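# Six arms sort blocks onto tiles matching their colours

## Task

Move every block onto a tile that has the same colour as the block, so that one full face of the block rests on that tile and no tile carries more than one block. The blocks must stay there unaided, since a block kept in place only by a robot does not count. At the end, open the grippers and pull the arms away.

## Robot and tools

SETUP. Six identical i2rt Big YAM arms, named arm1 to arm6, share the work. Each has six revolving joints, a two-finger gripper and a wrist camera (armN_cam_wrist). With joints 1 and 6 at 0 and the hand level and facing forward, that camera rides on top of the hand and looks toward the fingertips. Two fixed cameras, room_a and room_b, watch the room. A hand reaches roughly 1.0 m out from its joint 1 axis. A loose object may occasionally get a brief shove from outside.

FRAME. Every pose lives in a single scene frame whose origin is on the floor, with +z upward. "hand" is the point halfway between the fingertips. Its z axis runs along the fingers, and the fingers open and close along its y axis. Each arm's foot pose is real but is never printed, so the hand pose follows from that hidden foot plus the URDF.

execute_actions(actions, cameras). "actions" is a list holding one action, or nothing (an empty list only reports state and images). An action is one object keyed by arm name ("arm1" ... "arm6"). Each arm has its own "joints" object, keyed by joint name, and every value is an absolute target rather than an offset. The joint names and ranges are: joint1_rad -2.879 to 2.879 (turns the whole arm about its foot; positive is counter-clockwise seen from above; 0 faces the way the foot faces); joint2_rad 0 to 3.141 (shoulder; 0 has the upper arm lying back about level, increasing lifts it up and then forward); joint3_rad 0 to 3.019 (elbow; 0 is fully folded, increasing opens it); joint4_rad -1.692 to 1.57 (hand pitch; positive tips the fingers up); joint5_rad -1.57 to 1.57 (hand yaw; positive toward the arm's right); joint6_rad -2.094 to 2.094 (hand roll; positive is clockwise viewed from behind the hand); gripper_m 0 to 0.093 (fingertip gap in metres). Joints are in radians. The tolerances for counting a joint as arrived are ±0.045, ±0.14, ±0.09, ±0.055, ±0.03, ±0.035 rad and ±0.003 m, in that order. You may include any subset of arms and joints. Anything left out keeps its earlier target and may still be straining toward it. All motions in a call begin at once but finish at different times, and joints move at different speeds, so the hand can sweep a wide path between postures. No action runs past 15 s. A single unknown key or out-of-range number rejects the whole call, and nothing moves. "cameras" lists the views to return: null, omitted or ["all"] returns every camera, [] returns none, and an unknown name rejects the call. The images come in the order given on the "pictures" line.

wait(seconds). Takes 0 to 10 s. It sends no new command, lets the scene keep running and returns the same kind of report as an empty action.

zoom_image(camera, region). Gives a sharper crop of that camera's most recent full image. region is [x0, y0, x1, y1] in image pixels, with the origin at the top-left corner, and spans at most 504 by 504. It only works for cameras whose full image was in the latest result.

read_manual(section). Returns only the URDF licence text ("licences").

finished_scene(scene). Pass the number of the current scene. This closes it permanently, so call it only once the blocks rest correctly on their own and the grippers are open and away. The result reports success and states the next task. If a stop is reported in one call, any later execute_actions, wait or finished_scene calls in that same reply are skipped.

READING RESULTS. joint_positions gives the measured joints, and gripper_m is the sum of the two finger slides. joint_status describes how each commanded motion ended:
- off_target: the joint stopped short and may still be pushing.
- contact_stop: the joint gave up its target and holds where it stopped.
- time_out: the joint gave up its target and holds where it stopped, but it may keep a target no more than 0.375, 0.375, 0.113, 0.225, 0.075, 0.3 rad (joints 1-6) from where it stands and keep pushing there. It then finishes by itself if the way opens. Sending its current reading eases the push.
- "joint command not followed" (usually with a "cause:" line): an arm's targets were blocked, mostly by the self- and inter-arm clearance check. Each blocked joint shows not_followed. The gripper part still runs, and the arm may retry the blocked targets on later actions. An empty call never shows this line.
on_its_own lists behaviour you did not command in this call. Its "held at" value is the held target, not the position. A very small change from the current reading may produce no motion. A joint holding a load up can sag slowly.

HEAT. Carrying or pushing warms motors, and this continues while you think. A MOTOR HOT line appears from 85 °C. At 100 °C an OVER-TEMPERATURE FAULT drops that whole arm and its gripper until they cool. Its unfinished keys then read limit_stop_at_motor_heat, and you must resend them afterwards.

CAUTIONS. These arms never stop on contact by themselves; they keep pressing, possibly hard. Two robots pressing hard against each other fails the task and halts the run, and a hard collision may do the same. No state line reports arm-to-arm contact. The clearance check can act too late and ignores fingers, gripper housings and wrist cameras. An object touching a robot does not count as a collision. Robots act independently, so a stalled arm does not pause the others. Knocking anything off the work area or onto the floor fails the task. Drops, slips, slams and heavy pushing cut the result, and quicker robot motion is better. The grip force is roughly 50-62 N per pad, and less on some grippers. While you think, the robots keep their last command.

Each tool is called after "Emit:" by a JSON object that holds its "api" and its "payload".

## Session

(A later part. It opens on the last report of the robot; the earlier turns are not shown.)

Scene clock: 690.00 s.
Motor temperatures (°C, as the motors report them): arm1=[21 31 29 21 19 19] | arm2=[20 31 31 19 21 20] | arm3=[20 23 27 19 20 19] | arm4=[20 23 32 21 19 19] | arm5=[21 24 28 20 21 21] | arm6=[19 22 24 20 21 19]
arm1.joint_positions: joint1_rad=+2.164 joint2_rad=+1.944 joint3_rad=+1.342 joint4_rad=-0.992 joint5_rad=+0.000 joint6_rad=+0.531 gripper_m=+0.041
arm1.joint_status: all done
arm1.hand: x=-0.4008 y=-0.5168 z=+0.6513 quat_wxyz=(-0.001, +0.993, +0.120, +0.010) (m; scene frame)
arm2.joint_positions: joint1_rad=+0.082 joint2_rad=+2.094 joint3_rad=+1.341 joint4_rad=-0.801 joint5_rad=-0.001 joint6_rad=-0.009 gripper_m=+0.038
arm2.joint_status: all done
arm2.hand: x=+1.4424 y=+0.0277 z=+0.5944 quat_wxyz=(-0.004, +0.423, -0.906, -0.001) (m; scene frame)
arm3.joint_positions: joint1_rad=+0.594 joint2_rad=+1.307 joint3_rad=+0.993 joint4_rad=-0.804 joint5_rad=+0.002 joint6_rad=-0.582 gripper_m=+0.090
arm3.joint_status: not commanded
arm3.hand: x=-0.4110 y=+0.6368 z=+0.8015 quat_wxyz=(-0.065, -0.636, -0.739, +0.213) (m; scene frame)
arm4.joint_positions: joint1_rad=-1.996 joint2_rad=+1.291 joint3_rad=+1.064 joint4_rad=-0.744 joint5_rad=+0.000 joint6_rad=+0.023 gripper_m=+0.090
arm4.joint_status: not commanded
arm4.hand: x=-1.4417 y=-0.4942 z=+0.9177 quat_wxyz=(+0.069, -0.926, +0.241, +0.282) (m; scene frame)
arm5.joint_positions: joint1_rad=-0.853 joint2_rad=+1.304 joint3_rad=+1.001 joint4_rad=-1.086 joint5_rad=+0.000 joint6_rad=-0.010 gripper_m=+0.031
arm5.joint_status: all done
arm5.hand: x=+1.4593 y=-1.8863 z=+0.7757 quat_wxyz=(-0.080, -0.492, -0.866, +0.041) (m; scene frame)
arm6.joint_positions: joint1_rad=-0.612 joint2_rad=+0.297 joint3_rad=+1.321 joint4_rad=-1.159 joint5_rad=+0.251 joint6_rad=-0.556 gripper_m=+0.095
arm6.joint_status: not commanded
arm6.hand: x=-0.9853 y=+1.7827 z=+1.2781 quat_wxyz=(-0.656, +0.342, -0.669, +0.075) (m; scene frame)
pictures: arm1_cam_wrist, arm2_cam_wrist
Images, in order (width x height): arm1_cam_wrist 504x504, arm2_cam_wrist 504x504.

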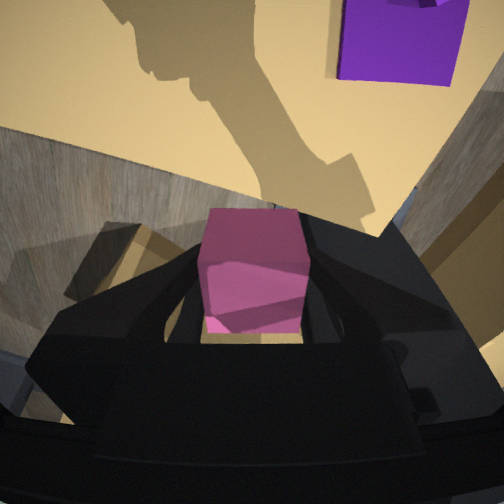

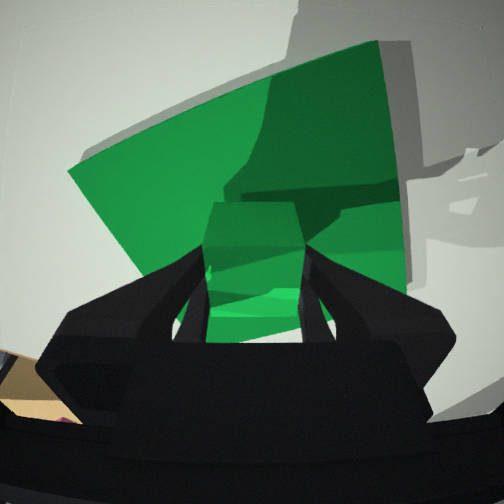

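Emit:
{"api": "execute_actions", "payload": {"actions": [{"arm1": {"joints": {"joint1_rad": 1.9}}, "arm2": {"joints": {"joint2_rad": 2.122}}, "arm5": {"joints": {"joint1_rad": -1.1}}}], "cameras": ["arm2_cam_wrist"]}}

Scene clock: 705.80 s.
Motor temperatures (°C, as the motors report them): arm1=[21 30 30 21 19 19] | arm2=[20 31 30 19 21 20] | arm3=[20 23 27 19 20 19] | arm4=[20 23 32 21 19 19] | arm5=[21 24 28 20 21 21] | arm6=[19 22 24 20 21 19]
arm1.joint_positions: joint1_rad=+1.901 joint2_rad=+1.944 joint3_rad=+1.342 joint4_rad=-0.992 joint5_rad=+0.001 joint6_rad=+0.531 gripper_m=+0.041
arm1.joint_status: all done
arm1.hand: x=-0.4840 y=-0.4050 z=+0.6498 quat_wxyz=(-0.001, +1.000, -0.011, +0.011) (m; scene frame)
arm2.joint_positions: joint1_rad=+0.082 joint2_rad=+2.108 joint3_rad=+1.341 joint4_rad=-0.801 joint5_rad=-0.001 joint6_rad=-0.009 gripper_m=+0.038
arm2.joint_status: all done
arm2.hand: x=+1.4405 y=+0.0254 z=+0.5872 quat_wxyz=(+0.002, +0.423, -0.906, +0.002) (m; scene frame)
arm3.joint_positions: joint1_rad=+0.594 joint2_rad=+1.307 joint3_rad=+0.993 joint4_rad=-0.804 joint5_rad=+0.002 joint6_rad=-0.582 gripper_m=+0.090
arm3.joint_status: not commanded
arm3.hand: x=-0.4110 y=+0.6368 z=+0.8015 quat_wxyz=(-0.065, -0.636, -0.739, +0.213) (m; scene frame)
arm4.joint_positions: joint1_rad=-1.996 joint2_rad=+1.291 joint3_rad=+1.064 joint4_rad=-0.744 joint5_rad=+0.000 joint6_rad=+0.023 gripper_m=+0.090
arm4.joint_status: not commanded
arm4.hand: x=-1.4417 y=-0.4942 z=+0.9177 quat_wxyz=(+0.069, -0.926, +0.241, +0.282) (m; scene frame)
arm5.joint_positions: joint1_rad=-1.108 joint2_rad=+1.304 joint3_rad=+1.001 joint4_rad=-1.086 joint5_rad=+0.000 joint6_rad=-0.010 gripper_m=+0.031
arm5.joint_status: all done
arm5.hand: x=+1.3664 y=-1.9254 z=+0.7748 quat_wxyz=(-0.073, -0.598, -0.796, +0.050) (m; scene frame)
arm6.joint_positions: joint1_rad=-0.612 joint2_rad=+0.297 joint3_rad=+1.321 joint4_rad=-1.159 joint5_rad=+0.251 joint6_rad=-0.556 gripper_m=+0.095
arm6.joint_status: not commanded
arm6.hand: x=-0.9853 y=+1.7827 z=+1.2781 quat_wxyz=(-0.656, +0.342, -0.669, +0.075) (m; scene frame)
pictures: arm2_cam_wrist
Images, in order (width x height): arm2_cam_wrist 504x504.

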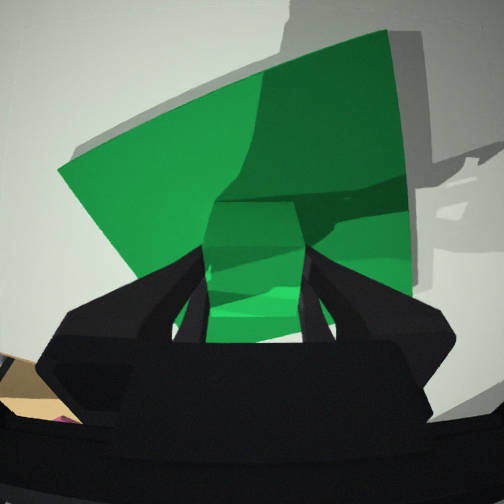

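Emit:
{"api": "execute_actions", "payload": {"actions": [{"arm2": {"joints": {"joint2_rad": 2.108, "gripper_m": 0.09}}}], "cameras": ["arm2_cam_wrist"]}}

Scene clock: 709.17 s.
Motor temperatures (°C, as the motors report them): arm1=[21 30 30 21 19 19] | arm2=[20 31 30 19 21 20] | arm3=[20 23 27 19 20 19] | arm4=[20 23 32 21 19 19] | arm5=[21 24 28 20 21 21] | arm6=[19 22 24 20 21 19]
arm1.joint_positions: joint1_rad=+1.901 joint2_rad=+1.944 joint3_rad=+1.342 joint4_rad=-0.992 joint5_rad=+0.001 joint6_rad=+0.531 gripper_m=+0.041
arm1.joint_status: not commanded
arm1.hand: x=-0.4840 y=-0.4050 z=+0.6498 quat_wxyz=(-0.001, +1.000, -0.011, +0.011) (m; scene frame)
arm2.joint_positions: joint1_rad=+0.082 joint2_rad=+2.108 joint3_rad=+1.341 joint4_rad=-0.801 joint5_rad=-0.001 joint6_rad=-0.009 gripper_m=+0.090
arm2.joint_status: all done
arm2.hand: x=+1.4405 y=+0.0254 z=+0.5872 quat_wxyz=(+0.002, +0.423, -0.906, +0.002) (m; scene frame)
arm3.joint_positions: joint1_rad=+0.594 joint2_rad=+1.307 joint3_rad=+0.993 joint4_rad=-0.804 joint5_rad=+0.002 joint6_rad=-0.582 gripper_m=+0.090
arm3.joint_status: not commanded
arm3.hand: x=-0.4110 y=+0.6368 z=+0.8015 quat_wxyz=(-0.065, -0.636, -0.739, +0.213) (m; scene frame)
arm4.joint_positions: joint1_rad=-1.996 joint2_rad=+1.291 joint3_rad=+1.064 joint4_rad=-0.744 joint5_rad=+0.000 joint6_rad=+0.023 gripper_m=+0.090
arm4.joint_status: not commanded
arm4.hand: x=-1.4417 y=-0.4942 z=+0.9177 quat_wxyz=(+0.069, -0.926, +0.241, +0.282) (m; scene frame)
arm5.joint_positions: joint1_rad=-1.108 joint2_rad=+1.304 joint3_rad=+1.001 joint4_rad=-1.086 joint5_rad=+0.000 joint6_rad=-0.010 gripper_m=+0.031
arm5.joint_status: not commanded
arm5.hand: x=+1.3664 y=-1.9254 z=+0.7748 quat_wxyz=(-0.073, -0.598, -0.796, +0.050) (m; scene frame)
arm6.joint_positions: joint1_rad=-0.612 joint2_rad=+0.297 joint3_rad=+1.321 joint4_rad=-1.159 joint5_rad=+0.251 joint6_rad=-0.556 gripper_m=+0.095
arm6.joint_status: not commanded
arm6.hand: x=-0.9853 y=+1.7827 z=+1.2781 quat_wxyz=(-0.656, +0.342, -0.669, +0.075) (m; scene frame)
pictures: arm2_cam_wrist
Images, in order (width x height): arm2_cam_wrist 504x504.

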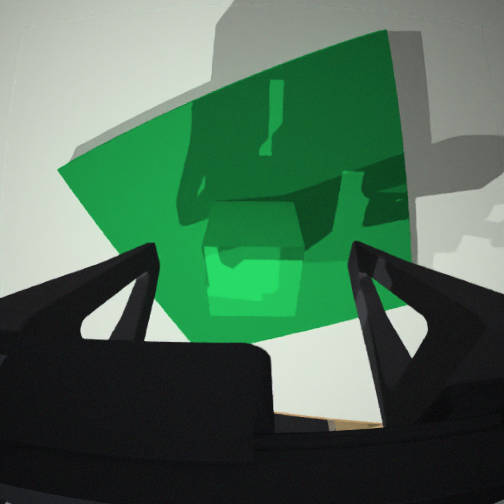

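Emit:
{"api": "execute_actions", "payload": {"actions": [{"arm2": {"joints": {"joint2_rad": 2.05, "joint3_rad": 1.46, "joint4_rad": -0.96}}}], "cameras": ["arm2_cam_wrist"]}}

Scene clock: 738.53 s.
Motor temperatures (°C, as the motors report them): arm1=[21 29 30 21 19 19] | arm2=[20 31 30 19 21 20] | arm3=[20 23 27 19 20 19] | arm4=[20 23 32 21 19 19] | arm5=[21 24 28 20 21 21] | arm6=[19 22 24 20 21 19]
arm1.joint_positions: joint1_rad=+1.901 joint2_rad=+1.944 joint3_rad=+1.342 joint4_rad=-0.992 joint5_rad=+0.001 joint6_rad=+0.531 gripper_m=+0.041
arm1.joint_status: not commanded
arm1.hand: x=-0.4840 y=-0.4050 z=+0.6498 quat_wxyz=(-0.001, +1.000, -0.011, +0.011) (m; scene frame)
arm2.joint_positions: joint1_rad=+0.082 joint2_rad=+2.072 joint3_rad=+1.417 joint4_rad=-0.946 joint5_rad=-0.001 joint6_rad=-0.009 gripper_m=+0.090
arm2.joint_status: all done
arm2.hand: x=+1.4464 y=+0.0325 z=+0.6283 quat_wxyz=(+0.018, +0.423, -0.906, +0.009) (m; scene frame)
arm3.joint_positions: joint1_rad=+0.594 joint2_rad=+1.307 joint3_rad=+0.993 joint4_rad=-0.804 joint5_rad=+0.002 joint6_rad=-0.582 gripper_m=+0.090
arm3.joint_status: not commanded
arm3.hand: x=-0.4110 y=+0.6368 z=+0.8015 quat_wxyz=(-0.065, -0.636, -0.739, +0.213) (m; scene frame)
arm4.joint_positions: joint1_rad=-1.996 joint2_rad=+1.291 joint3_rad=+1.064 joint4_rad=-0.744 joint5_rad=+0.000 joint6_rad=+0.023 gripper_m=+0.090
arm4.joint_status: not commanded
arm4.hand: x=-1.4417 y=-0.4942 z=+0.9177 quat_wxyz=(+0.069, -0.926, +0.241, +0.282) (m; scene frame)
arm5.joint_positions: joint1_rad=-1.108 joint2_rad=+1.304 joint3_rad=+1.001 joint4_rad=-1.086 joint5_rad=+0.000 joint6_rad=-0.010 gripper_m=+0.031
arm5.joint_status: not commanded
arm5.hand: x=+1.3664 y=-1.9254 z=+0.7748 quat_wxyz=(-0.073, -0.598, -0.796, +0.050) (m; scene frame)
arm6.joint_positions: joint1_rad=-0.612 joint2_rad=+0.297 joint3_rad=+1.321 joint4_rad=-1.159 joint5_rad=+0.251 joint6_rad=-0.556 gripper_m=+0.095
arm6.joint_status: not commanded
arm6.hand: x=-0.9853 y=+1.7827 z=+1.2781 quat_wxyz=(-0.656, +0.342, -0.669, +0.075) (m; scene frame)
pictures: arm2_cam_wrist
Images, in order (width x height): arm2_cam_wrist 504x504.

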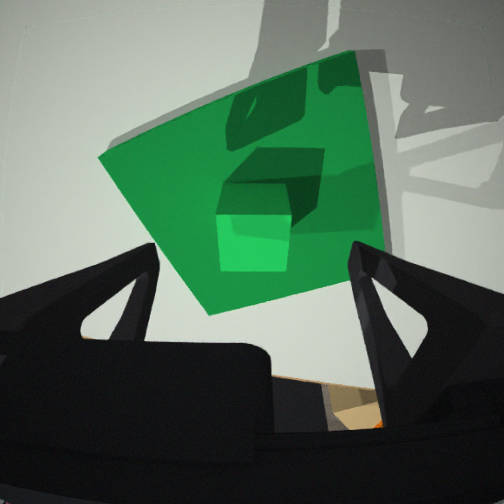

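Emit:
{"api": "execute_actions", "payload": {"actions": [{"arm2": {"joints": {"joint1_rad": 2.40, "joint2_rad": 2.075, "joint3_rad": 1.61, "joint4_rad": -1.075, "joint6_rad": 0.54}}, "arm1": {"joints": {"joint1_rad": 0.05}}, "arm5": {"joints": {"joint1_rad": -1.68, "joint2_rad": 1.99, "joint3_rad": 1.71, "joint4_rad": -1.25}}}], "cameras": ["arm2_cam_wrist", "arm5_cam_wrist", "room_a"]}}

Scene clock: 764.10 s.
Motor temperatures (°C, as the motors report them): arm1=[21 29 30 21 19 19] | arm2=[20 31 32 19 21 20] | arm3=[20 23 27 19 20 19] | arm4=[20 23 32 21 19 19] | arm5=[21 24 28 20 21 21] | arm6=[19 22 24 20 21 19]
arm1.joint_positions: joint1_rad=+0.041 joint2_rad=+1.944 joint3_rad=+1.342 joint4_rad=-0.992 joint5_rad=+0.000 joint6_rad=+0.530 gripper_m=+0.041
arm1.joint_status: all done
arm1.hand: x=-0.1345 y=+0.3735 z=+0.6420 quat_wxyz=(+0.007, +0.589, -0.808, +0.016) (m; scene frame)
arm2.joint_positions: joint1_rad=+2.411 joint2_rad=+2.072 joint3_rad=+1.583 joint4_rad=-1.061 joint5_rad=+0.000 joint6_rad=+0.530 gripper_m=+0.090
arm2.joint_status: all done
arm2.hand: x=+0.4792 y=-0.4236 z=+0.6897 quat_wxyz=(+0.008, +0.972, -0.236, -0.011) (m; scene frame)
arm3.joint_positions: joint1_rad=+0.594 joint2_rad=+1.307 joint3_rad=+0.993 joint4_rad=-0.804 joint5_rad=+0.002 joint6_rad=-0.582 gripper_m=+0.090
arm3.joint_status: not commanded
arm3.hand: x=-0.4110 y=+0.6368 z=+0.8015 quat_wxyz=(-0.065, -0.636, -0.739, +0.213) (m; scene frame)
arm4.joint_positions: joint1_rad=-1.996 joint2_rad=+1.291 joint3_rad=+1.064 joint4_rad=-0.744 joint5_rad=+0.000 joint6_rad=+0.023 gripper_m=+0.090
arm4.joint_status: not commanded
arm4.hand: x=-1.4417 y=-0.4942 z=+0.9177 quat_wxyz=(+0.069, -0.926, +0.241, +0.282) (m; scene frame)
arm5.joint_positions: joint1_rad=-1.677 joint2_rad=+2.017 joint3_rad=+1.654 joint4_rad=-1.236 joint5_rad=+0.000 joint6_rad=-0.010 gripper_m=+0.031
arm5.joint_status: all done
arm5.hand: x=+1.0859 y=-2.1128 z=+0.6749 quat_wxyz=(+0.009, -0.801, -0.599, -0.016) (m; scene frame)
arm6.joint_positions: joint1_rad=-0.612 joint2_rad=+0.297 joint3_rad=+1.321 joint4_rad=-1.159 joint5_rad=+0.251 joint6_rad=-0.556 gripper_m=+0.095
arm6.joint_status: not commanded
arm6.hand: x=-0.9853 y=+1.7827 z=+1.2781 quat_wxyz=(-0.656, +0.342, -0.669, +0.075) (m; scene frame)
pictures: arm2_cam_wrist, arm5_cam_wrist, room_a
Images, in order (width x height): arm2_cam_wrist 504x504, arm5_cam_wrist 504x504, room_a 504x504.

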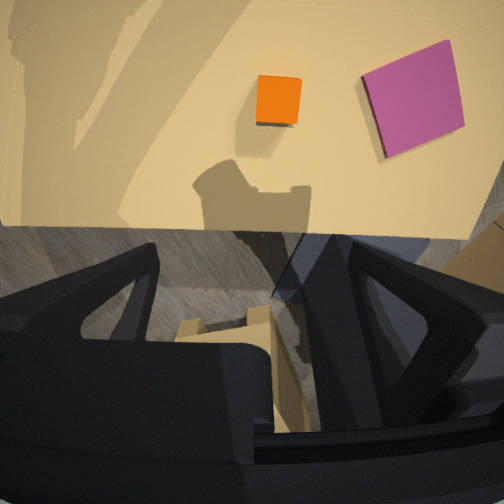

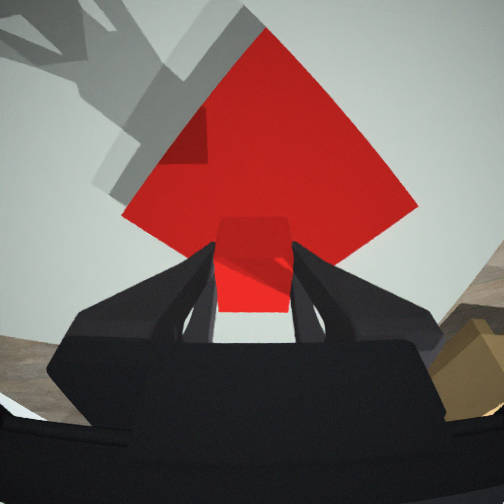

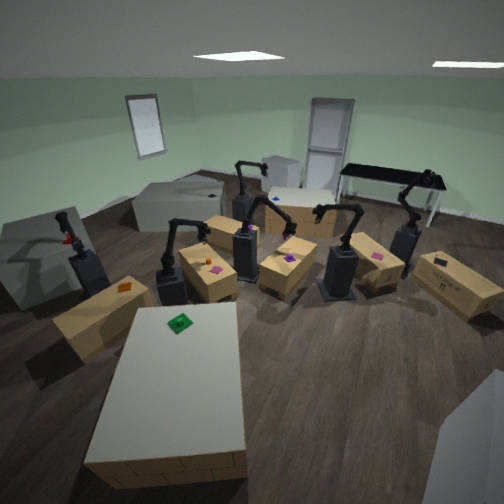

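Emit:
{"api": "zoom_image", "payload": {"camera": "arm2_cam_wrist", "region": [220, 50, 340, 170]}}

Emit:
{"api": "zoom_image", "payload": {"camera": "arm2_cam_wrist", "region": [340, 20, 500, 180]}}

Emit:
{"api": "zoom_image", "payload": {"camera": "arm5_cam_wrist", "region": [90, 0, 430, 340]}}

Region (220, 50, 340, 170) of arm2_cam_wrist's 504x504 image, scaled by 4.200, with more detail than that image has.

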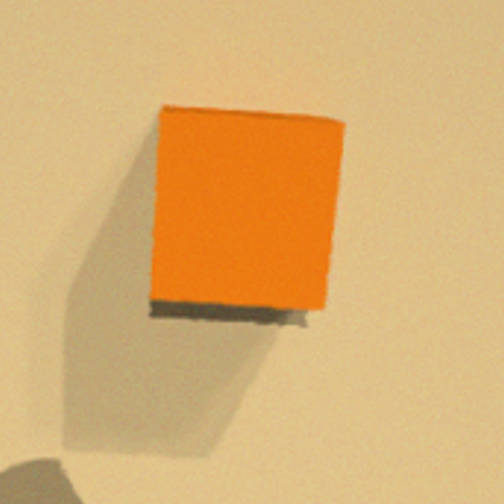

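Region (340, 20, 500, 180) of arm2_cam_wrist's 504x504 image, scaled by 3.150, with more detail than that image has.

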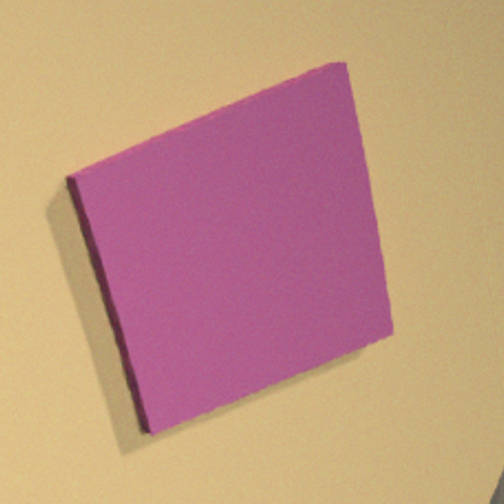

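Region (90, 0, 430, 340) of arm5_cam_wrist's 504x504 image, scaled by 1.482, with more detail than that image has.

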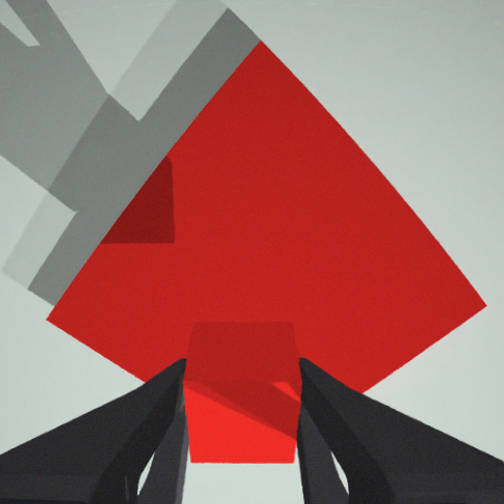

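Emit:
{"api": "execute_actions", "payload": {"actions": [{"arm2": {"joints": {"joint1_rad": 2.343, "joint2_rad": 2.555, "joint3_rad": 1.765, "joint4_rad": -0.71}}, "arm5": {"joints": {"joint1_rad": -1.694, "joint2_rad": 2.02, "joint3_rad": 1.577, "joint4_rad": -1.088}}}], "cameras": ["arm2_cam_wrist", "arm5_cam_wrist"]}}

Scene clock: 805.47 s.
Motor temperatures (°C, as the motors report them): arm1=[21 29 30 21 19 19] | arm2=[20 31 32 19 21 20] | arm3=[20 22 27 19 20 19] | arm4=[20 23 32 21 19 19] | arm5=[21 26 31 20 21 21] | arm6=[19 22 24 20 21 19]
arm1.joint_positions: joint1_rad=+0.041 joint2_rad=+1.944 joint3_rad=+1.342 joint4_rad=-0.992 joint5_rad=+0.000 joint6_rad=+0.530 gripper_m=+0.041
arm1.joint_status: not commanded
arm1.hand: x=-0.1345 y=+0.3735 z=+0.6420 quat_wxyz=(+0.007, +0.589, -0.808, +0.016) (m; scene frame)
arm2.joint_positions: joint1_rad=+2.338 joint2_rad=+2.589 joint3_rad=+1.742 joint4_rad=-0.725 joint5_rad=+0.000 joint6_rad=+0.531 gripper_m=+0.090
arm2.joint_status: all done
arm2.hand: x=+0.4504 y=-0.3814 z=+0.4245 quat_wxyz=(+0.005, +0.962, -0.272, +0.000) (m; scene frame)
arm3.joint_positions: joint1_rad=+0.594 joint2_rad=+1.307 joint3_rad=+0.993 joint4_rad=-0.804 joint5_rad=+0.002 joint6_rad=-0.582 gripper_m=+0.090
arm3.joint_status: not commanded
arm3.hand: x=-0.4110 y=+0.6368 z=+0.8015 quat_wxyz=(-0.065, -0.636, -0.739, +0.213) (m; scene frame)
arm4.joint_positions: joint1_rad=-1.996 joint2_rad=+1.291 joint3_rad=+1.064 joint4_rad=-0.744 joint5_rad=+0.000 joint6_rad=+0.023 gripper_m=+0.090
arm4.joint_status: not commanded
arm4.hand: x=-1.4417 y=-0.4942 z=+0.9177 quat_wxyz=(+0.069, -0.926, +0.241, +0.282) (m; scene frame)
arm5.joint_positions: joint1_rad=-1.688 joint2_rad=+2.032 joint3_rad=+1.575 joint4_rad=-1.105 joint5_rad=+0.000 joint6_rad=-0.010 gripper_m=+0.031
arm5.joint_status: all done
arm5.hand: x=+1.0798 y=-2.1104 z=+0.6383 quat_wxyz=(-0.002, -0.804, -0.594, -0.001) (m; scene frame)
arm6.joint_positions: joint1_rad=-0.612 joint2_rad=+0.297 joint3_rad=+1.321 joint4_rad=-1.159 joint5_rad=+0.251 joint6_rad=-0.556 gripper_m=+0.095
arm6.joint_status: not commanded
arm6.hand: x=-0.9853 y=+1.7827 z=+1.2781 quat_wxyz=(-0.656, +0.342, -0.669, +0.075) (m; scene frame)
pictures: arm2_cam_wrist, arm5_cam_wrist
Images, in order (width x height): arm2_cam_wrist 504x504, arm5_cam_wrist 504x504.

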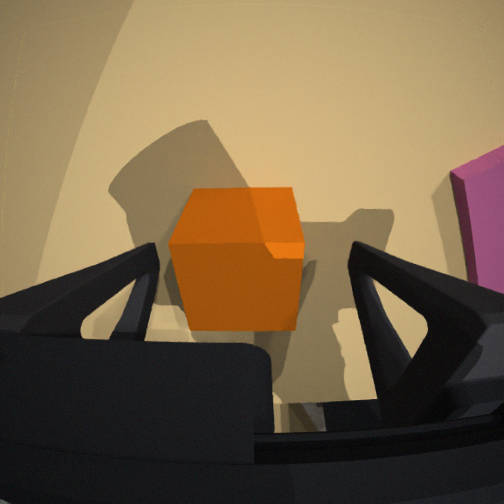

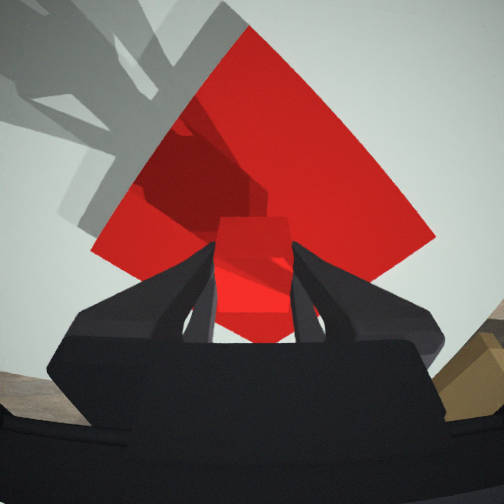

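Emit:
{"api": "execute_actions", "payload": {"actions": [{"arm2": {"joints": {"gripper_m": 0.036}}}], "cameras": ["arm2_cam_wrist", "arm5_cam_wrist"]}}

Emit:
{"api": "zoom_image", "payload": {"camera": "arm5_cam_wrist", "region": [180, 140, 340, 300]}}

Scene clock: 810.33 s.
Motor temperatures (°C, as the motors report them): arm1=[21 29 30 21 19 19] | arm2=[20 32 32 19 21 20] | arm3=[20 22 27 19 20 19] | arm4=[20 23 32 21 19 19] | arm5=[21 26 30 20 21 21] | arm6=[19 22 24 20 21 19]
arm1.joint_positions: joint1_rad=+0.041 joint2_rad=+1.944 joint3_rad=+1.342 joint4_rad=-0.992 joint5_rad=+0.000 joint6_rad=+0.530 gripper_m=+0.041
arm1.joint_status: not commanded
arm1.hand: x=-0.1345 y=+0.3735 z=+0.6420 quat_wxyz=(+0.007, +0.589, -0.808, +0.016) (m; scene frame)
arm2.joint_positions: joint1_rad=+2.338 joint2_rad=+2.589 joint3_rad=+1.742 joint4_rad=-0.724 joint5_rad=-0.002 joint6_rad=+0.531 gripper_m=+0.048
arm2.joint_status: gripper_m off_target (ended at +0.048, target +0.036)
arm2.hand: x=+0.4501 y=-0.3817 z=+0.4245 quat_wxyz=(+0.006, +0.962, -0.272, -0.001) (m; scene frame)
arm3.joint_positions: joint1_rad=+0.594 joint2_rad=+1.307 joint3_rad=+0.993 joint4_rad=-0.804 joint5_rad=+0.002 joint6_rad=-0.582 gripper_m=+0.090
arm3.joint_status: not commanded
arm3.hand: x=-0.4110 y=+0.6368 z=+0.8015 quat_wxyz=(-0.065, -0.636, -0.739, +0.213) (m; scene frame)
arm4.joint_positions: joint1_rad=-1.996 joint2_rad=+1.291 joint3_rad=+1.064 joint4_rad=-0.744 joint5_rad=+0.000 joint6_rad=+0.023 gripper_m=+0.090
arm4.joint_status: not commanded
arm4.hand: x=-1.4417 y=-0.4942 z=+0.9177 quat_wxyz=(+0.069, -0.926, +0.241, +0.282) (m; scene frame)
arm5.joint_positions: joint1_rad=-1.688 joint2_rad=+2.032 joint3_rad=+1.575 joint4_rad=-1.105 joint5_rad=+0.000 joint6_rad=-0.010 gripper_m=+0.031
arm5.joint_status: not commanded
arm5.hand: x=+1.0798 y=-2.1104 z=+0.6383 quat_wxyz=(-0.002, -0.804, -0.594, -0.001) (m; scene frame)
arm6.joint_positions: joint1_rad=-0.612 joint2_rad=+0.297 joint3_rad=+1.321 joint4_rad=-1.159 joint5_rad=+0.251 joint6_rad=-0.556 gripper_m=+0.095
arm6.joint_status: not commanded
arm6.hand: x=-0.9853 y=+1.7827 z=+1.2781 quat_wxyz=(-0.656, +0.342, -0.669, +0.075) (m; scene frame)
pictures: arm2_cam_wrist, arm5_cam_wrist
Images, in order (width x height): arm2_cam_wrist 504x504, arm5_cam_wrist 504x504.

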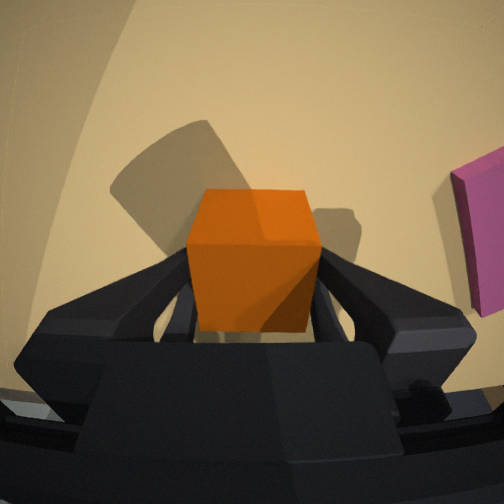

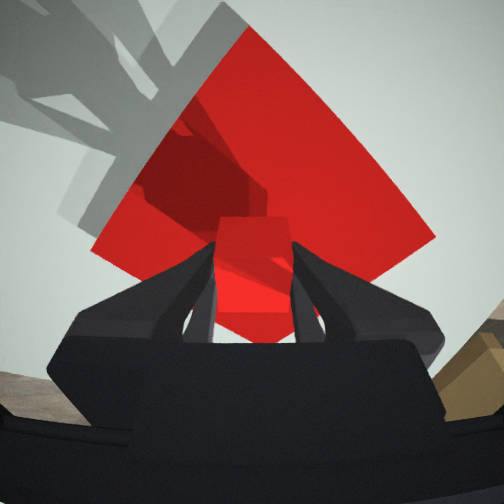

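Region (180, 140, 340, 300) of arm5_cam_wrist's 504x504 image, scaled by 3.150, with more detail than that image has.

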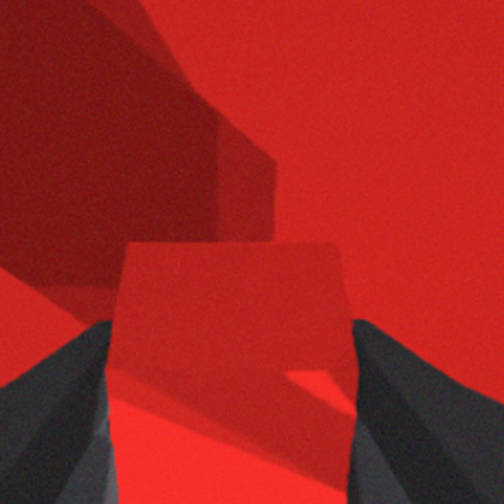

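Emit:
{"api": "execute_actions", "payload": {"actions": [{"arm2": {"joints": {"joint1_rad": -2.094, "joint2_rad": 2.01, "joint3_rad": 1.548, "joint4_rad": -1.07, "joint6_rad": -0.51}}, "arm1": {"joints": {"joint1_rad": -1.945, "joint2_rad": 2.27, "joint3_rad": 1.485, "joint4_rad": -0.76, "joint6_rad": -0.17}}, "arm5": {"joints": {"joint2_rad": 2.04}}}], "cameras": ["arm1_cam_wrist", "arm2_cam_wrist", "arm5_cam_wrist"]}}

Scene clock: 844.63 s.
Motor temperatures (°C, as the motors report them): arm1=[21 29 30 21 19 19] | arm2=[20 33 31 19 21 20] | arm3=[20 22 27 19 20 19] | arm4=[20 23 32 21 19 19] | arm5=[21 27 28 20 21 21] | arm6=[19 22 24 20 21 19]
arm1.joint_positions: joint1_rad=-1.951 joint2_rad=+2.268 joint3_rad=+1.483 joint4_rad=-0.756 joint5_rad=-0.001 joint6_rad=-0.163 gripper_m=+0.041
arm1.joint_status: all done
arm1.hand: x=+0.5637 y=-0.2670 z=+0.5163 quat_wxyz=(-0.016, -0.019, -1.000, +0.008) (m; scene frame)
arm2.joint_positions: joint1_rad=-2.105 joint2_rad=+2.011 joint3_rad=+1.549 joint4_rad=-1.056 joint5_rad=+0.001 joint6_rad=-0.500 gripper_m=+0.048
arm2.joint_status: all done
arm2.hand: x=+1.2315 y=-0.9727 z=+0.7153 quat_wxyz=(-0.016, -0.399, -0.916, +0.026) (m; scene frame)
arm3.joint_positions: joint1_rad=+0.594 joint2_rad=+1.307 joint3_rad=+0.993 joint4_rad=-0.804 joint5_rad=+0.002 joint6_rad=-0.582 gripper_m=+0.090
arm3.joint_status: not commanded
arm3.hand: x=-0.4110 y=+0.6368 z=+0.8015 quat_wxyz=(-0.065, -0.636, -0.739, +0.213) (m; scene frame)
arm4.joint_positions: joint1_rad=-1.996 joint2_rad=+1.291 joint3_rad=+1.064 joint4_rad=-0.744 joint5_rad=+0.000 joint6_rad=+0.023 gripper_m=+0.090
arm4.joint_status: not commanded
arm4.hand: x=-1.4417 y=-0.4942 z=+0.9177 quat_wxyz=(+0.069, -0.926, +0.241, +0.282) (m; scene frame)
arm5.joint_positions: joint1_rad=-1.688 joint2_rad=+2.041 joint3_rad=+1.575 joint4_rad=-1.105 joint5_rad=+0.000 joint6_rad=-0.010 gripper_m=+0.031
arm5.joint_status: all done
arm5.hand: x=+1.0802 y=-2.1094 z=+0.6331 quat_wxyz=(+0.001, -0.804, -0.594, -0.005) (m; scene frame)
arm6.joint_positions: joint1_rad=-0.612 joint2_rad=+0.297 joint3_rad=+1.321 joint4_rad=-1.159 joint5_rad=+0.251 joint6_rad=-0.556 gripper_m=+0.095
arm6.joint_status: not commanded
arm6.hand: x=-0.9853 y=+1.7827 z=+1.2781 quat_wxyz=(-0.656, +0.342, -0.669, +0.075) (m; scene frame)
pictures: arm1_cam_wrist, arm2_cam_wrist, arm5_cam_wrist
Images, in order (width x height): arm1_cam_wrist 504x504, arm2_cam_wrist 504x504, arm5_cam_wrist 504x504.

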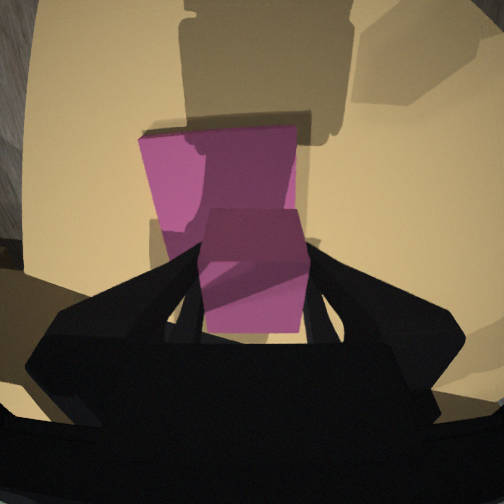

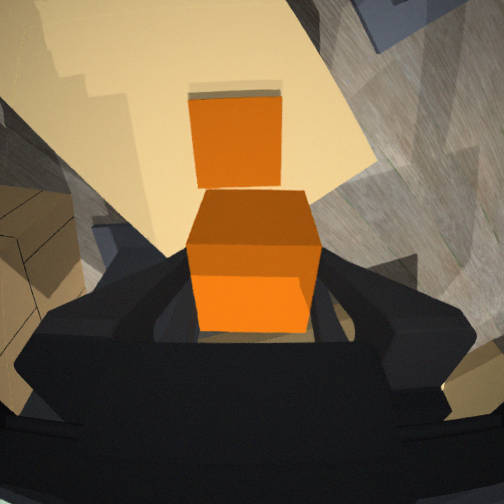

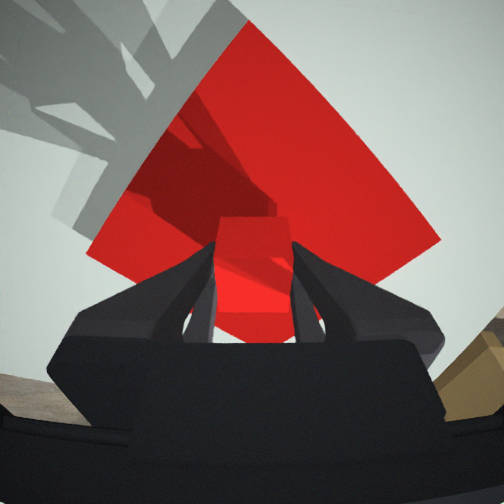

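Emit:
{"api": "zoom_image", "payload": {"camera": "arm1_cam_wrist", "region": [110, 90, 350, 330]}}

Emit:
{"api": "zoom_image", "payload": {"camera": "arm2_cam_wrist", "region": [160, 60, 320, 220]}}

Region (110, 90, 350, 330) of arm1_cam_wrist's 504x504 image, scaled by 2.100, with more detail than that image has.

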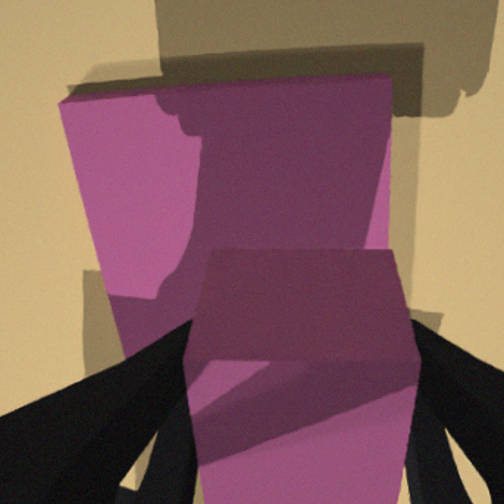

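Region (160, 60, 320, 220) of arm2_cam_wrist's 504x504 image, scaled by 3.150, with more detail than that image has.

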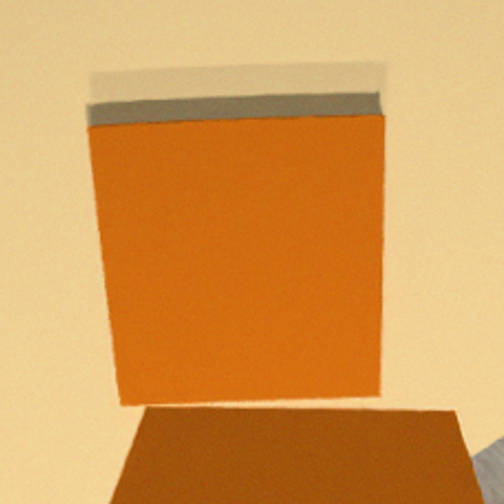

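Emit:
{"api": "execute_actions", "payload": {"actions": [{"arm2": {"joints": {"joint1_rad": -2.09, "joint2_rad": 2.451, "joint4_rad": -0.629}}, "arm1": {"joints": {"joint1_rad": -1.917, "joint2_rad": 2.402, "joint4_rad": -0.652, "joint6_rad": -0.205}}, "arm5": {"joints": {"joint2_rad": 2.049}}}], "cameras": ["arm1_cam_wrist", "arm2_cam_wrist", "arm5_cam_wrist"]}}

Scene clock: 880.70 s.
Motor temperatures (°C, as the motors report them): arm1=[21 30 29 21 19 19] | arm2=[20 32 30 19 21 20] | arm3=[20 22 27 19 20 19] | arm4=[20 23 32 21 19 19] | arm5=[21 27 28 20 21 21] | arm6=[19 22 24 20 21 19]
arm1.joint_positions: joint1_rad=-1.919 joint2_rad=+2.409 joint3_rad=+1.480 joint4_rad=-0.660 joint5_rad=+0.000 joint6_rad=-0.198 gripper_m=+0.041
arm1.joint_status: all done
arm1.hand: x=+0.5464 y=-0.2457 z=+0.4364 quat_wxyz=(+0.008, +0.014, -1.000, +0.004) (m; scene frame)
arm2.joint_positions: joint1_rad=-2.103 joint2_rad=+2.481 joint3_rad=+1.531 joint4_rad=-0.643 joint5_rad=+0.003 joint6_rad=-0.501 gripper_m=+0.048
arm2.joint_status: all done
arm2.hand: x=+1.2257 y=-0.9556 z=+0.4398 quat_wxyz=(+0.008, -0.398, -0.917, -0.003) (m; scene frame)
arm3.joint_positions: joint1_rad=+0.594 joint2_rad=+1.307 joint3_rad=+0.993 joint4_rad=-0.804 joint5_rad=+0.002 joint6_rad=-0.582 gripper_m=+0.090
arm3.joint_status: not commanded
arm3.hand: x=-0.4110 y=+0.6368 z=+0.8015 quat_wxyz=(-0.065, -0.636, -0.739, +0.213) (m; scene frame)
arm4.joint_positions: joint1_rad=-1.996 joint2_rad=+1.291 joint3_rad=+1.064 joint4_rad=-0.744 joint5_rad=+0.000 joint6_rad=+0.023 gripper_m=+0.090
arm4.joint_status: not commanded
arm4.hand: x=-1.4417 y=-0.4942 z=+0.9177 quat_wxyz=(+0.069, -0.926, +0.241, +0.282) (m; scene frame)
arm5.joint_positions: joint1_rad=-1.688 joint2_rad=+2.050 joint3_rad=+1.575 joint4_rad=-1.105 joint5_rad=+0.000 joint6_rad=-0.010 gripper_m=+0.031
arm5.joint_status: all done
arm5.hand: x=+1.0805 y=-2.1084 z=+0.6281 quat_wxyz=(+0.004, -0.804, -0.594, -0.008) (m; scene frame)
arm6.joint_positions: joint1_rad=-0.612 joint2_rad=+0.297 joint3_rad=+1.321 joint4_rad=-1.159 joint5_rad=+0.251 joint6_rad=-0.556 gripper_m=+0.095
arm6.joint_status: not commanded
arm6.hand: x=-0.9853 y=+1.7827 z=+1.2781 quat_wxyz=(-0.656, +0.342, -0.669, +0.075) (m; scene frame)
pictures: arm1_cam_wrist, arm2_cam_wrist, arm5_cam_wrist
Images, in order (width x height): arm1_cam_wrist 504x504, arm2_cam_wrist 504x504, arm5_cam_wrist 504x504.

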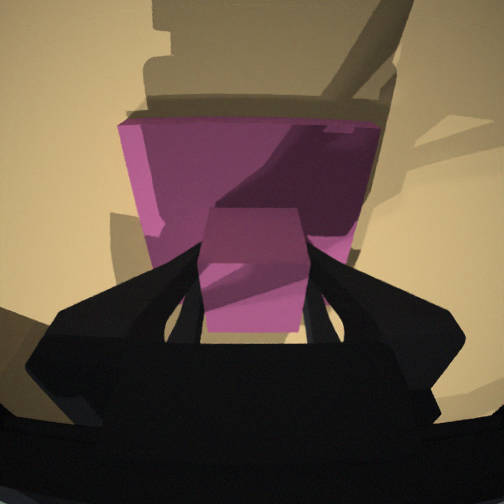

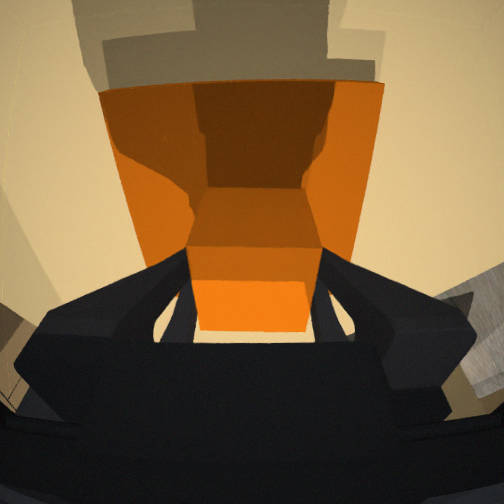

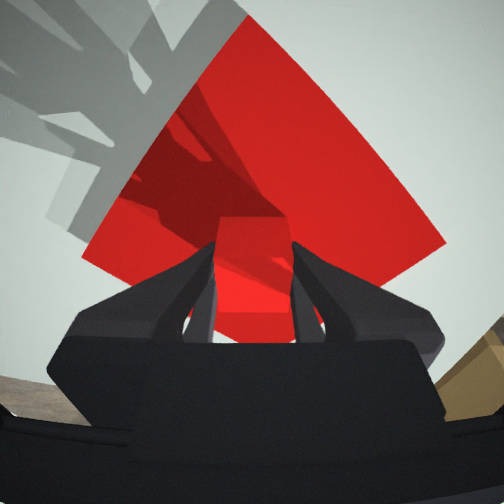

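Emit:
{"api": "zoom_image", "payload": {"camera": "arm1_cam_wrist", "region": [100, 100, 400, 400]}}

Emit:
{"api": "zoom_image", "payload": {"camera": "arm2_cam_wrist", "region": [80, 60, 400, 380]}}

Region (100, 100, 400, 400) of arm1_cam_wrist's 504x504 image, scaled by 1.680, with more detail than that image has.

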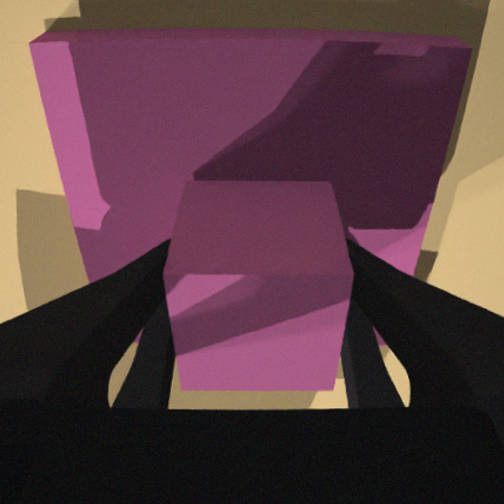

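Region (80, 60, 400, 380) of arm2_cam_wrist's 504x504 image, scaled by 1.575, with more detail than that image has.

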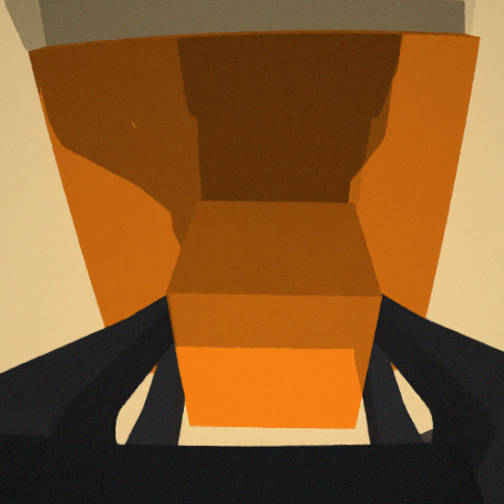

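Emit:
{"api": "execute_actions", "payload": {"actions": [{"arm2": {"joints": {"joint2_rad": 2.481, "gripper_m": 0.09}}, "arm1": {"joints": {"joint2_rad": 2.409, "gripper_m": 0.09}}, "arm5": {"joints": {"gripper_m": 0.08}}}], "cameras": ["arm1_cam_wrist", "arm2_cam_wrist", "arm5_cam_wrist"]}}

Scene clock: 892.20 s.
Motor temperatures (°C, as the motors report them): arm1=[21 30 29 21 19 19] | arm2=[20 33 30 19 21 20] | arm3=[20 22 27 19 20 19] | arm4=[20 23 32 21 19 19] | arm5=[21 27 28 20 21 21] | arm6=[19 22 24 20 21 19]
arm1.joint_positions: joint1_rad=-1.919 joint2_rad=+2.409 joint3_rad=+1.480 joint4_rad=-0.660 joint5_rad=+0.000 joint6_rad=-0.198 gripper_m=+0.090
arm1.joint_status: all done
arm1.hand: x=+0.5464 y=-0.2457 z=+0.4364 quat_wxyz=(+0.008, +0.014, -1.000, +0.004) (m; scene frame)
arm2.joint_positions: joint1_rad=-2.103 joint2_rad=+2.481 joint3_rad=+1.531 joint4_rad=-0.643 joint5_rad=+0.003 joint6_rad=-0.501 gripper_m=+0.090
arm2.joint_status: all done
arm2.hand: x=+1.2257 y=-0.9556 z=+0.4398 quat_wxyz=(+0.008, -0.398, -0.917, -0.003) (m; scene frame)
arm3.joint_positions: joint1_rad=+0.594 joint2_rad=+1.307 joint3_rad=+0.993 joint4_rad=-0.804 joint5_rad=+0.002 joint6_rad=-0.582 gripper_m=+0.090
arm3.joint_status: not commanded
arm3.hand: x=-0.4110 y=+0.6368 z=+0.8015 quat_wxyz=(-0.065, -0.636, -0.739, +0.213) (m; scene frame)
arm4.joint_positions: joint1_rad=-1.996 joint2_rad=+1.291 joint3_rad=+1.064 joint4_rad=-0.744 joint5_rad=+0.000 joint6_rad=+0.023 gripper_m=+0.090
arm4.joint_status: not commanded
arm4.hand: x=-1.4417 y=-0.4942 z=+0.9177 quat_wxyz=(+0.069, -0.926, +0.241, +0.282) (m; scene frame)
arm5.joint_positions: joint1_rad=-1.688 joint2_rad=+2.050 joint3_rad=+1.575 joint4_rad=-1.105 joint5_rad=+0.000 joint6_rad=-0.010 gripper_m=+0.080
arm5.joint_status: all done
arm5.hand: x=+1.0805 y=-2.1084 z=+0.6281 quat_wxyz=(+0.004, -0.804, -0.594, -0.008) (m; scene frame)
arm6.joint_positions: joint1_rad=-0.612 joint2_rad=+0.297 joint3_rad=+1.321 joint4_rad=-1.159 joint5_rad=+0.251 joint6_rad=-0.556 gripper_m=+0.095
arm6.joint_status: not commanded
arm6.hand: x=-0.9853 y=+1.7827 z=+1.2781 quat_wxyz=(-0.656, +0.342, -0.669, +0.075) (m; scene frame)
pictures: arm1_cam_wrist, arm2_cam_wrist, arm5_cam_wrist
Images, in order (width x height): arm1_cam_wrist 504x504, arm2_cam_wrist 504x504, arm5_cam_wrist 504x504.

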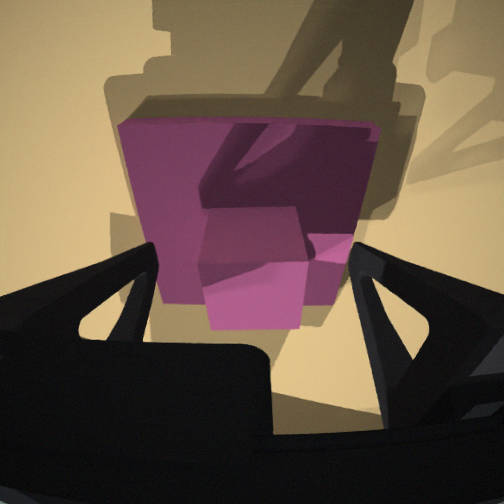

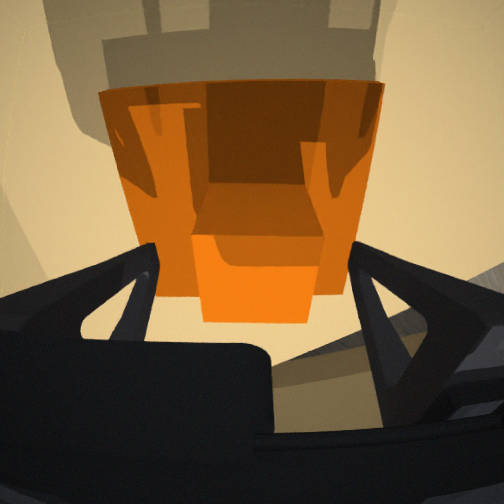

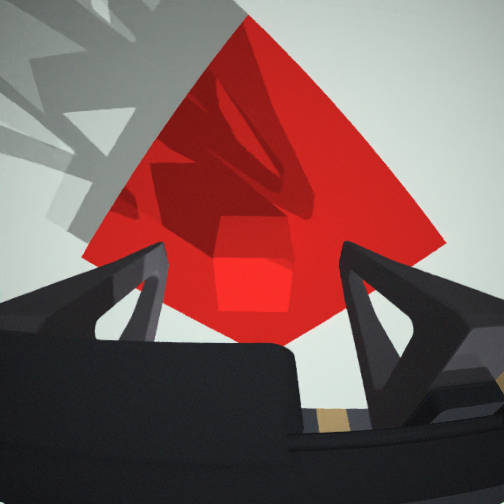

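Emit:
{"api": "execute_actions", "payload": {"actions": [{"arm2": {"joints": {"joint2_rad": 2.27, "joint4_rad": -0.84}}, "arm1": {"joints": {"joint2_rad": 2.2, "joint4_rad": -0.86}}, "arm5": {"joints": {"joint2_rad": 1.84, "joint4_rad": -1.3}}}]}}

Scene clock: 896.97 s.
Motor temperatures (°C, as the motors report them): arm1=[21 30 29 21 19 19] | arm2=[20 33 30 19 21 20] | arm3=[20 22 27 19 20 19] | arm4=[20 23 32 21 19 19] | arm5=[21 27 28 20 21 21] | arm6=[19 22 24 20 21 19]
arm1.joint_positions: joint1_rad=-1.919 joint2_rad=+2.188 joint3_rad=+1.479 joint4_rad=-0.852 joint5_rad=+0.000 joint6_rad=-0.198 gripper_m=+0.090
arm1.joint_status: all done
arm1.hand: x=+0.5614 y=-0.2469 z=+0.5603 quat_wxyz=(-0.006, +0.014, -1.000, +0.007) (m; scene frame)
arm2.joint_positions: joint1_rad=-2.103 joint2_rad=+2.258 joint3_rad=+1.531 joint4_rad=-0.826 joint5_rad=+0.003 joint6_rad=-0.501 gripper_m=+0.090
arm2.joint_status: all done
arm2.hand: x=+1.2325 y=-0.9787 z=+0.5676 quat_wxyz=(-0.004, -0.398, -0.917, +0.013) (m; scene frame)
arm3.joint_positions: joint1_rad=+0.594 joint2_rad=+1.307 joint3_rad=+0.993 joint4_rad=-0.804 joint5_rad=+0.002 joint6_rad=-0.582 gripper_m=+0.090
arm3.joint_status: not commanded
arm3.hand: x=-0.4110 y=+0.6368 z=+0.8015 quat_wxyz=(-0.065, -0.636, -0.739, +0.213) (m; scene frame)
arm4.joint_positions: joint1_rad=-1.996 joint2_rad=+1.291 joint3_rad=+1.064 joint4_rad=-0.744 joint5_rad=+0.000 joint6_rad=+0.023 gripper_m=+0.090
arm4.joint_status: not commanded
arm4.hand: x=-1.4417 y=-0.4942 z=+0.9177 quat_wxyz=(+0.069, -0.926, +0.241, +0.282) (m; scene frame)
arm5.joint_positions: joint1_rad=-1.688 joint2_rad=+1.848 joint3_rad=+1.569 joint4_rad=-1.285 joint5_rad=+0.000 joint6_rad=-0.010 gripper_m=+0.080
arm5.joint_status: all done
arm5.hand: x=+1.0904 y=-2.0761 z=+0.7388 quat_wxyz=(-0.001, -0.804, -0.594, -0.002) (m; scene frame)
arm6.joint_positions: joint1_rad=-0.612 joint2_rad=+0.297 joint3_rad=+1.321 joint4_rad=-1.159 joint5_rad=+0.251 joint6_rad=-0.556 gripper_m=+0.095
arm6.joint_status: not commanded
arm6.hand: x=-0.9853 y=+1.7827 z=+1.2781 quat_wxyz=(-0.656, +0.342, -0.669, +0.075) (m; scene frame)
pictures: arm1_cam_wrist, arm2_cam_wrist, arm3_cam_wrist, arm4_cam_wrist, arm5_cam_wrist, arm6_cam_wrist, room_a, room_b
Images, in order (width x height): arm1_cam_wrist 504x504, arm2_cam_wrist 504x504, arm3_cam_wrist 504x504, arm4_cam_wrist 504x504, arm5_cam_wrist 504x504, arm6_cam_wrist 504x504, room_a 504x504, room_b 504x504.

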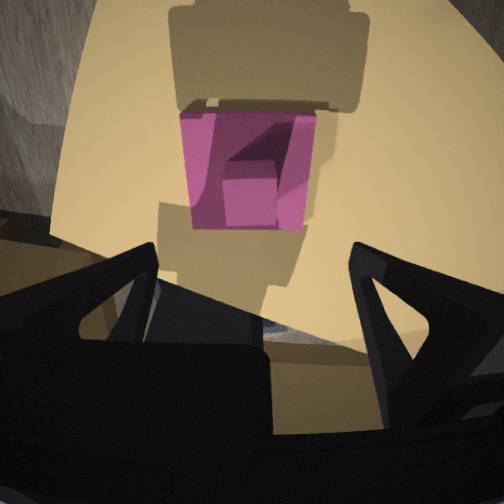

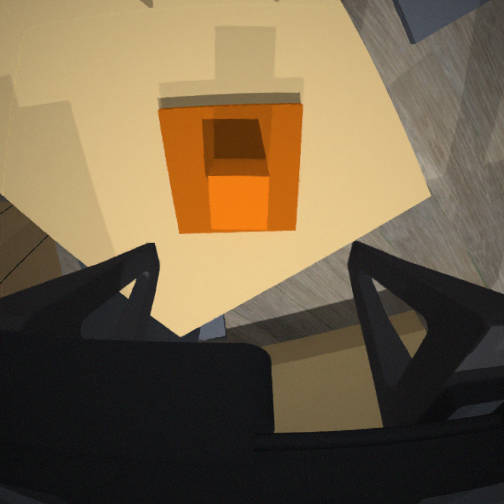

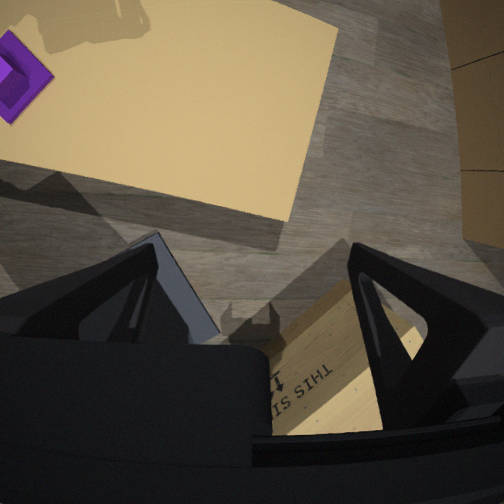

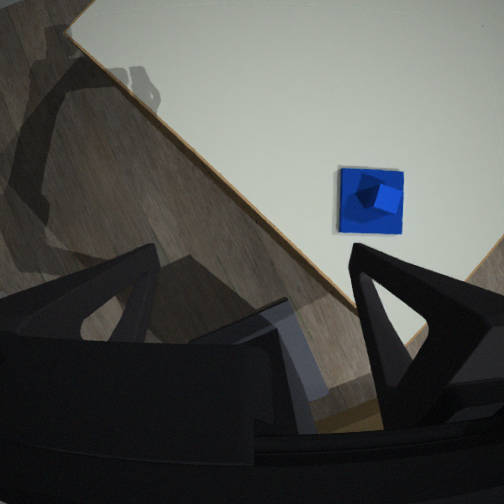

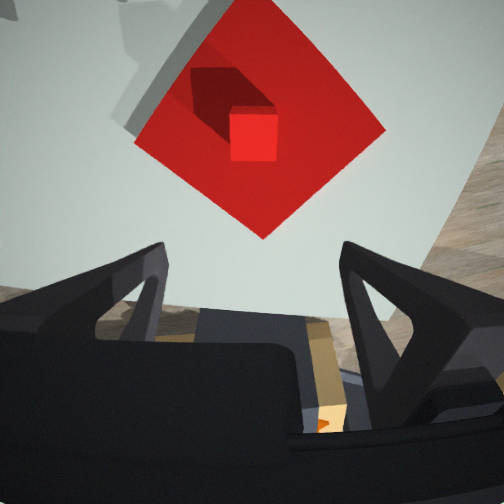

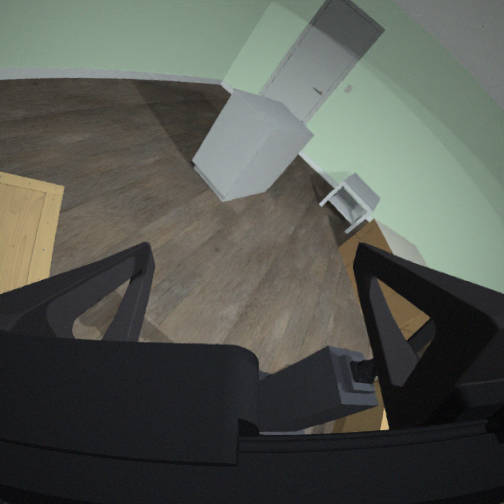

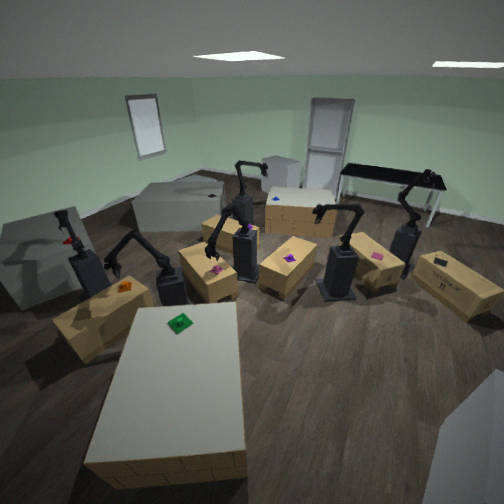

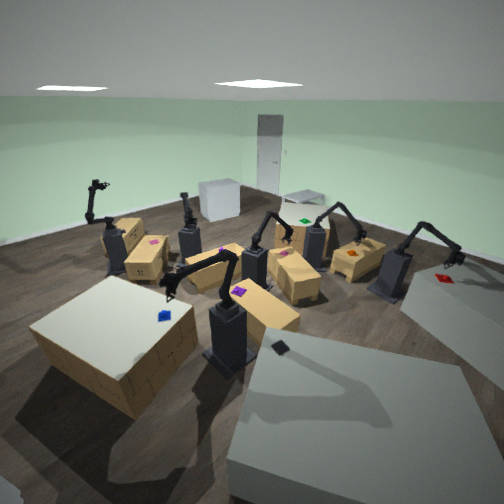

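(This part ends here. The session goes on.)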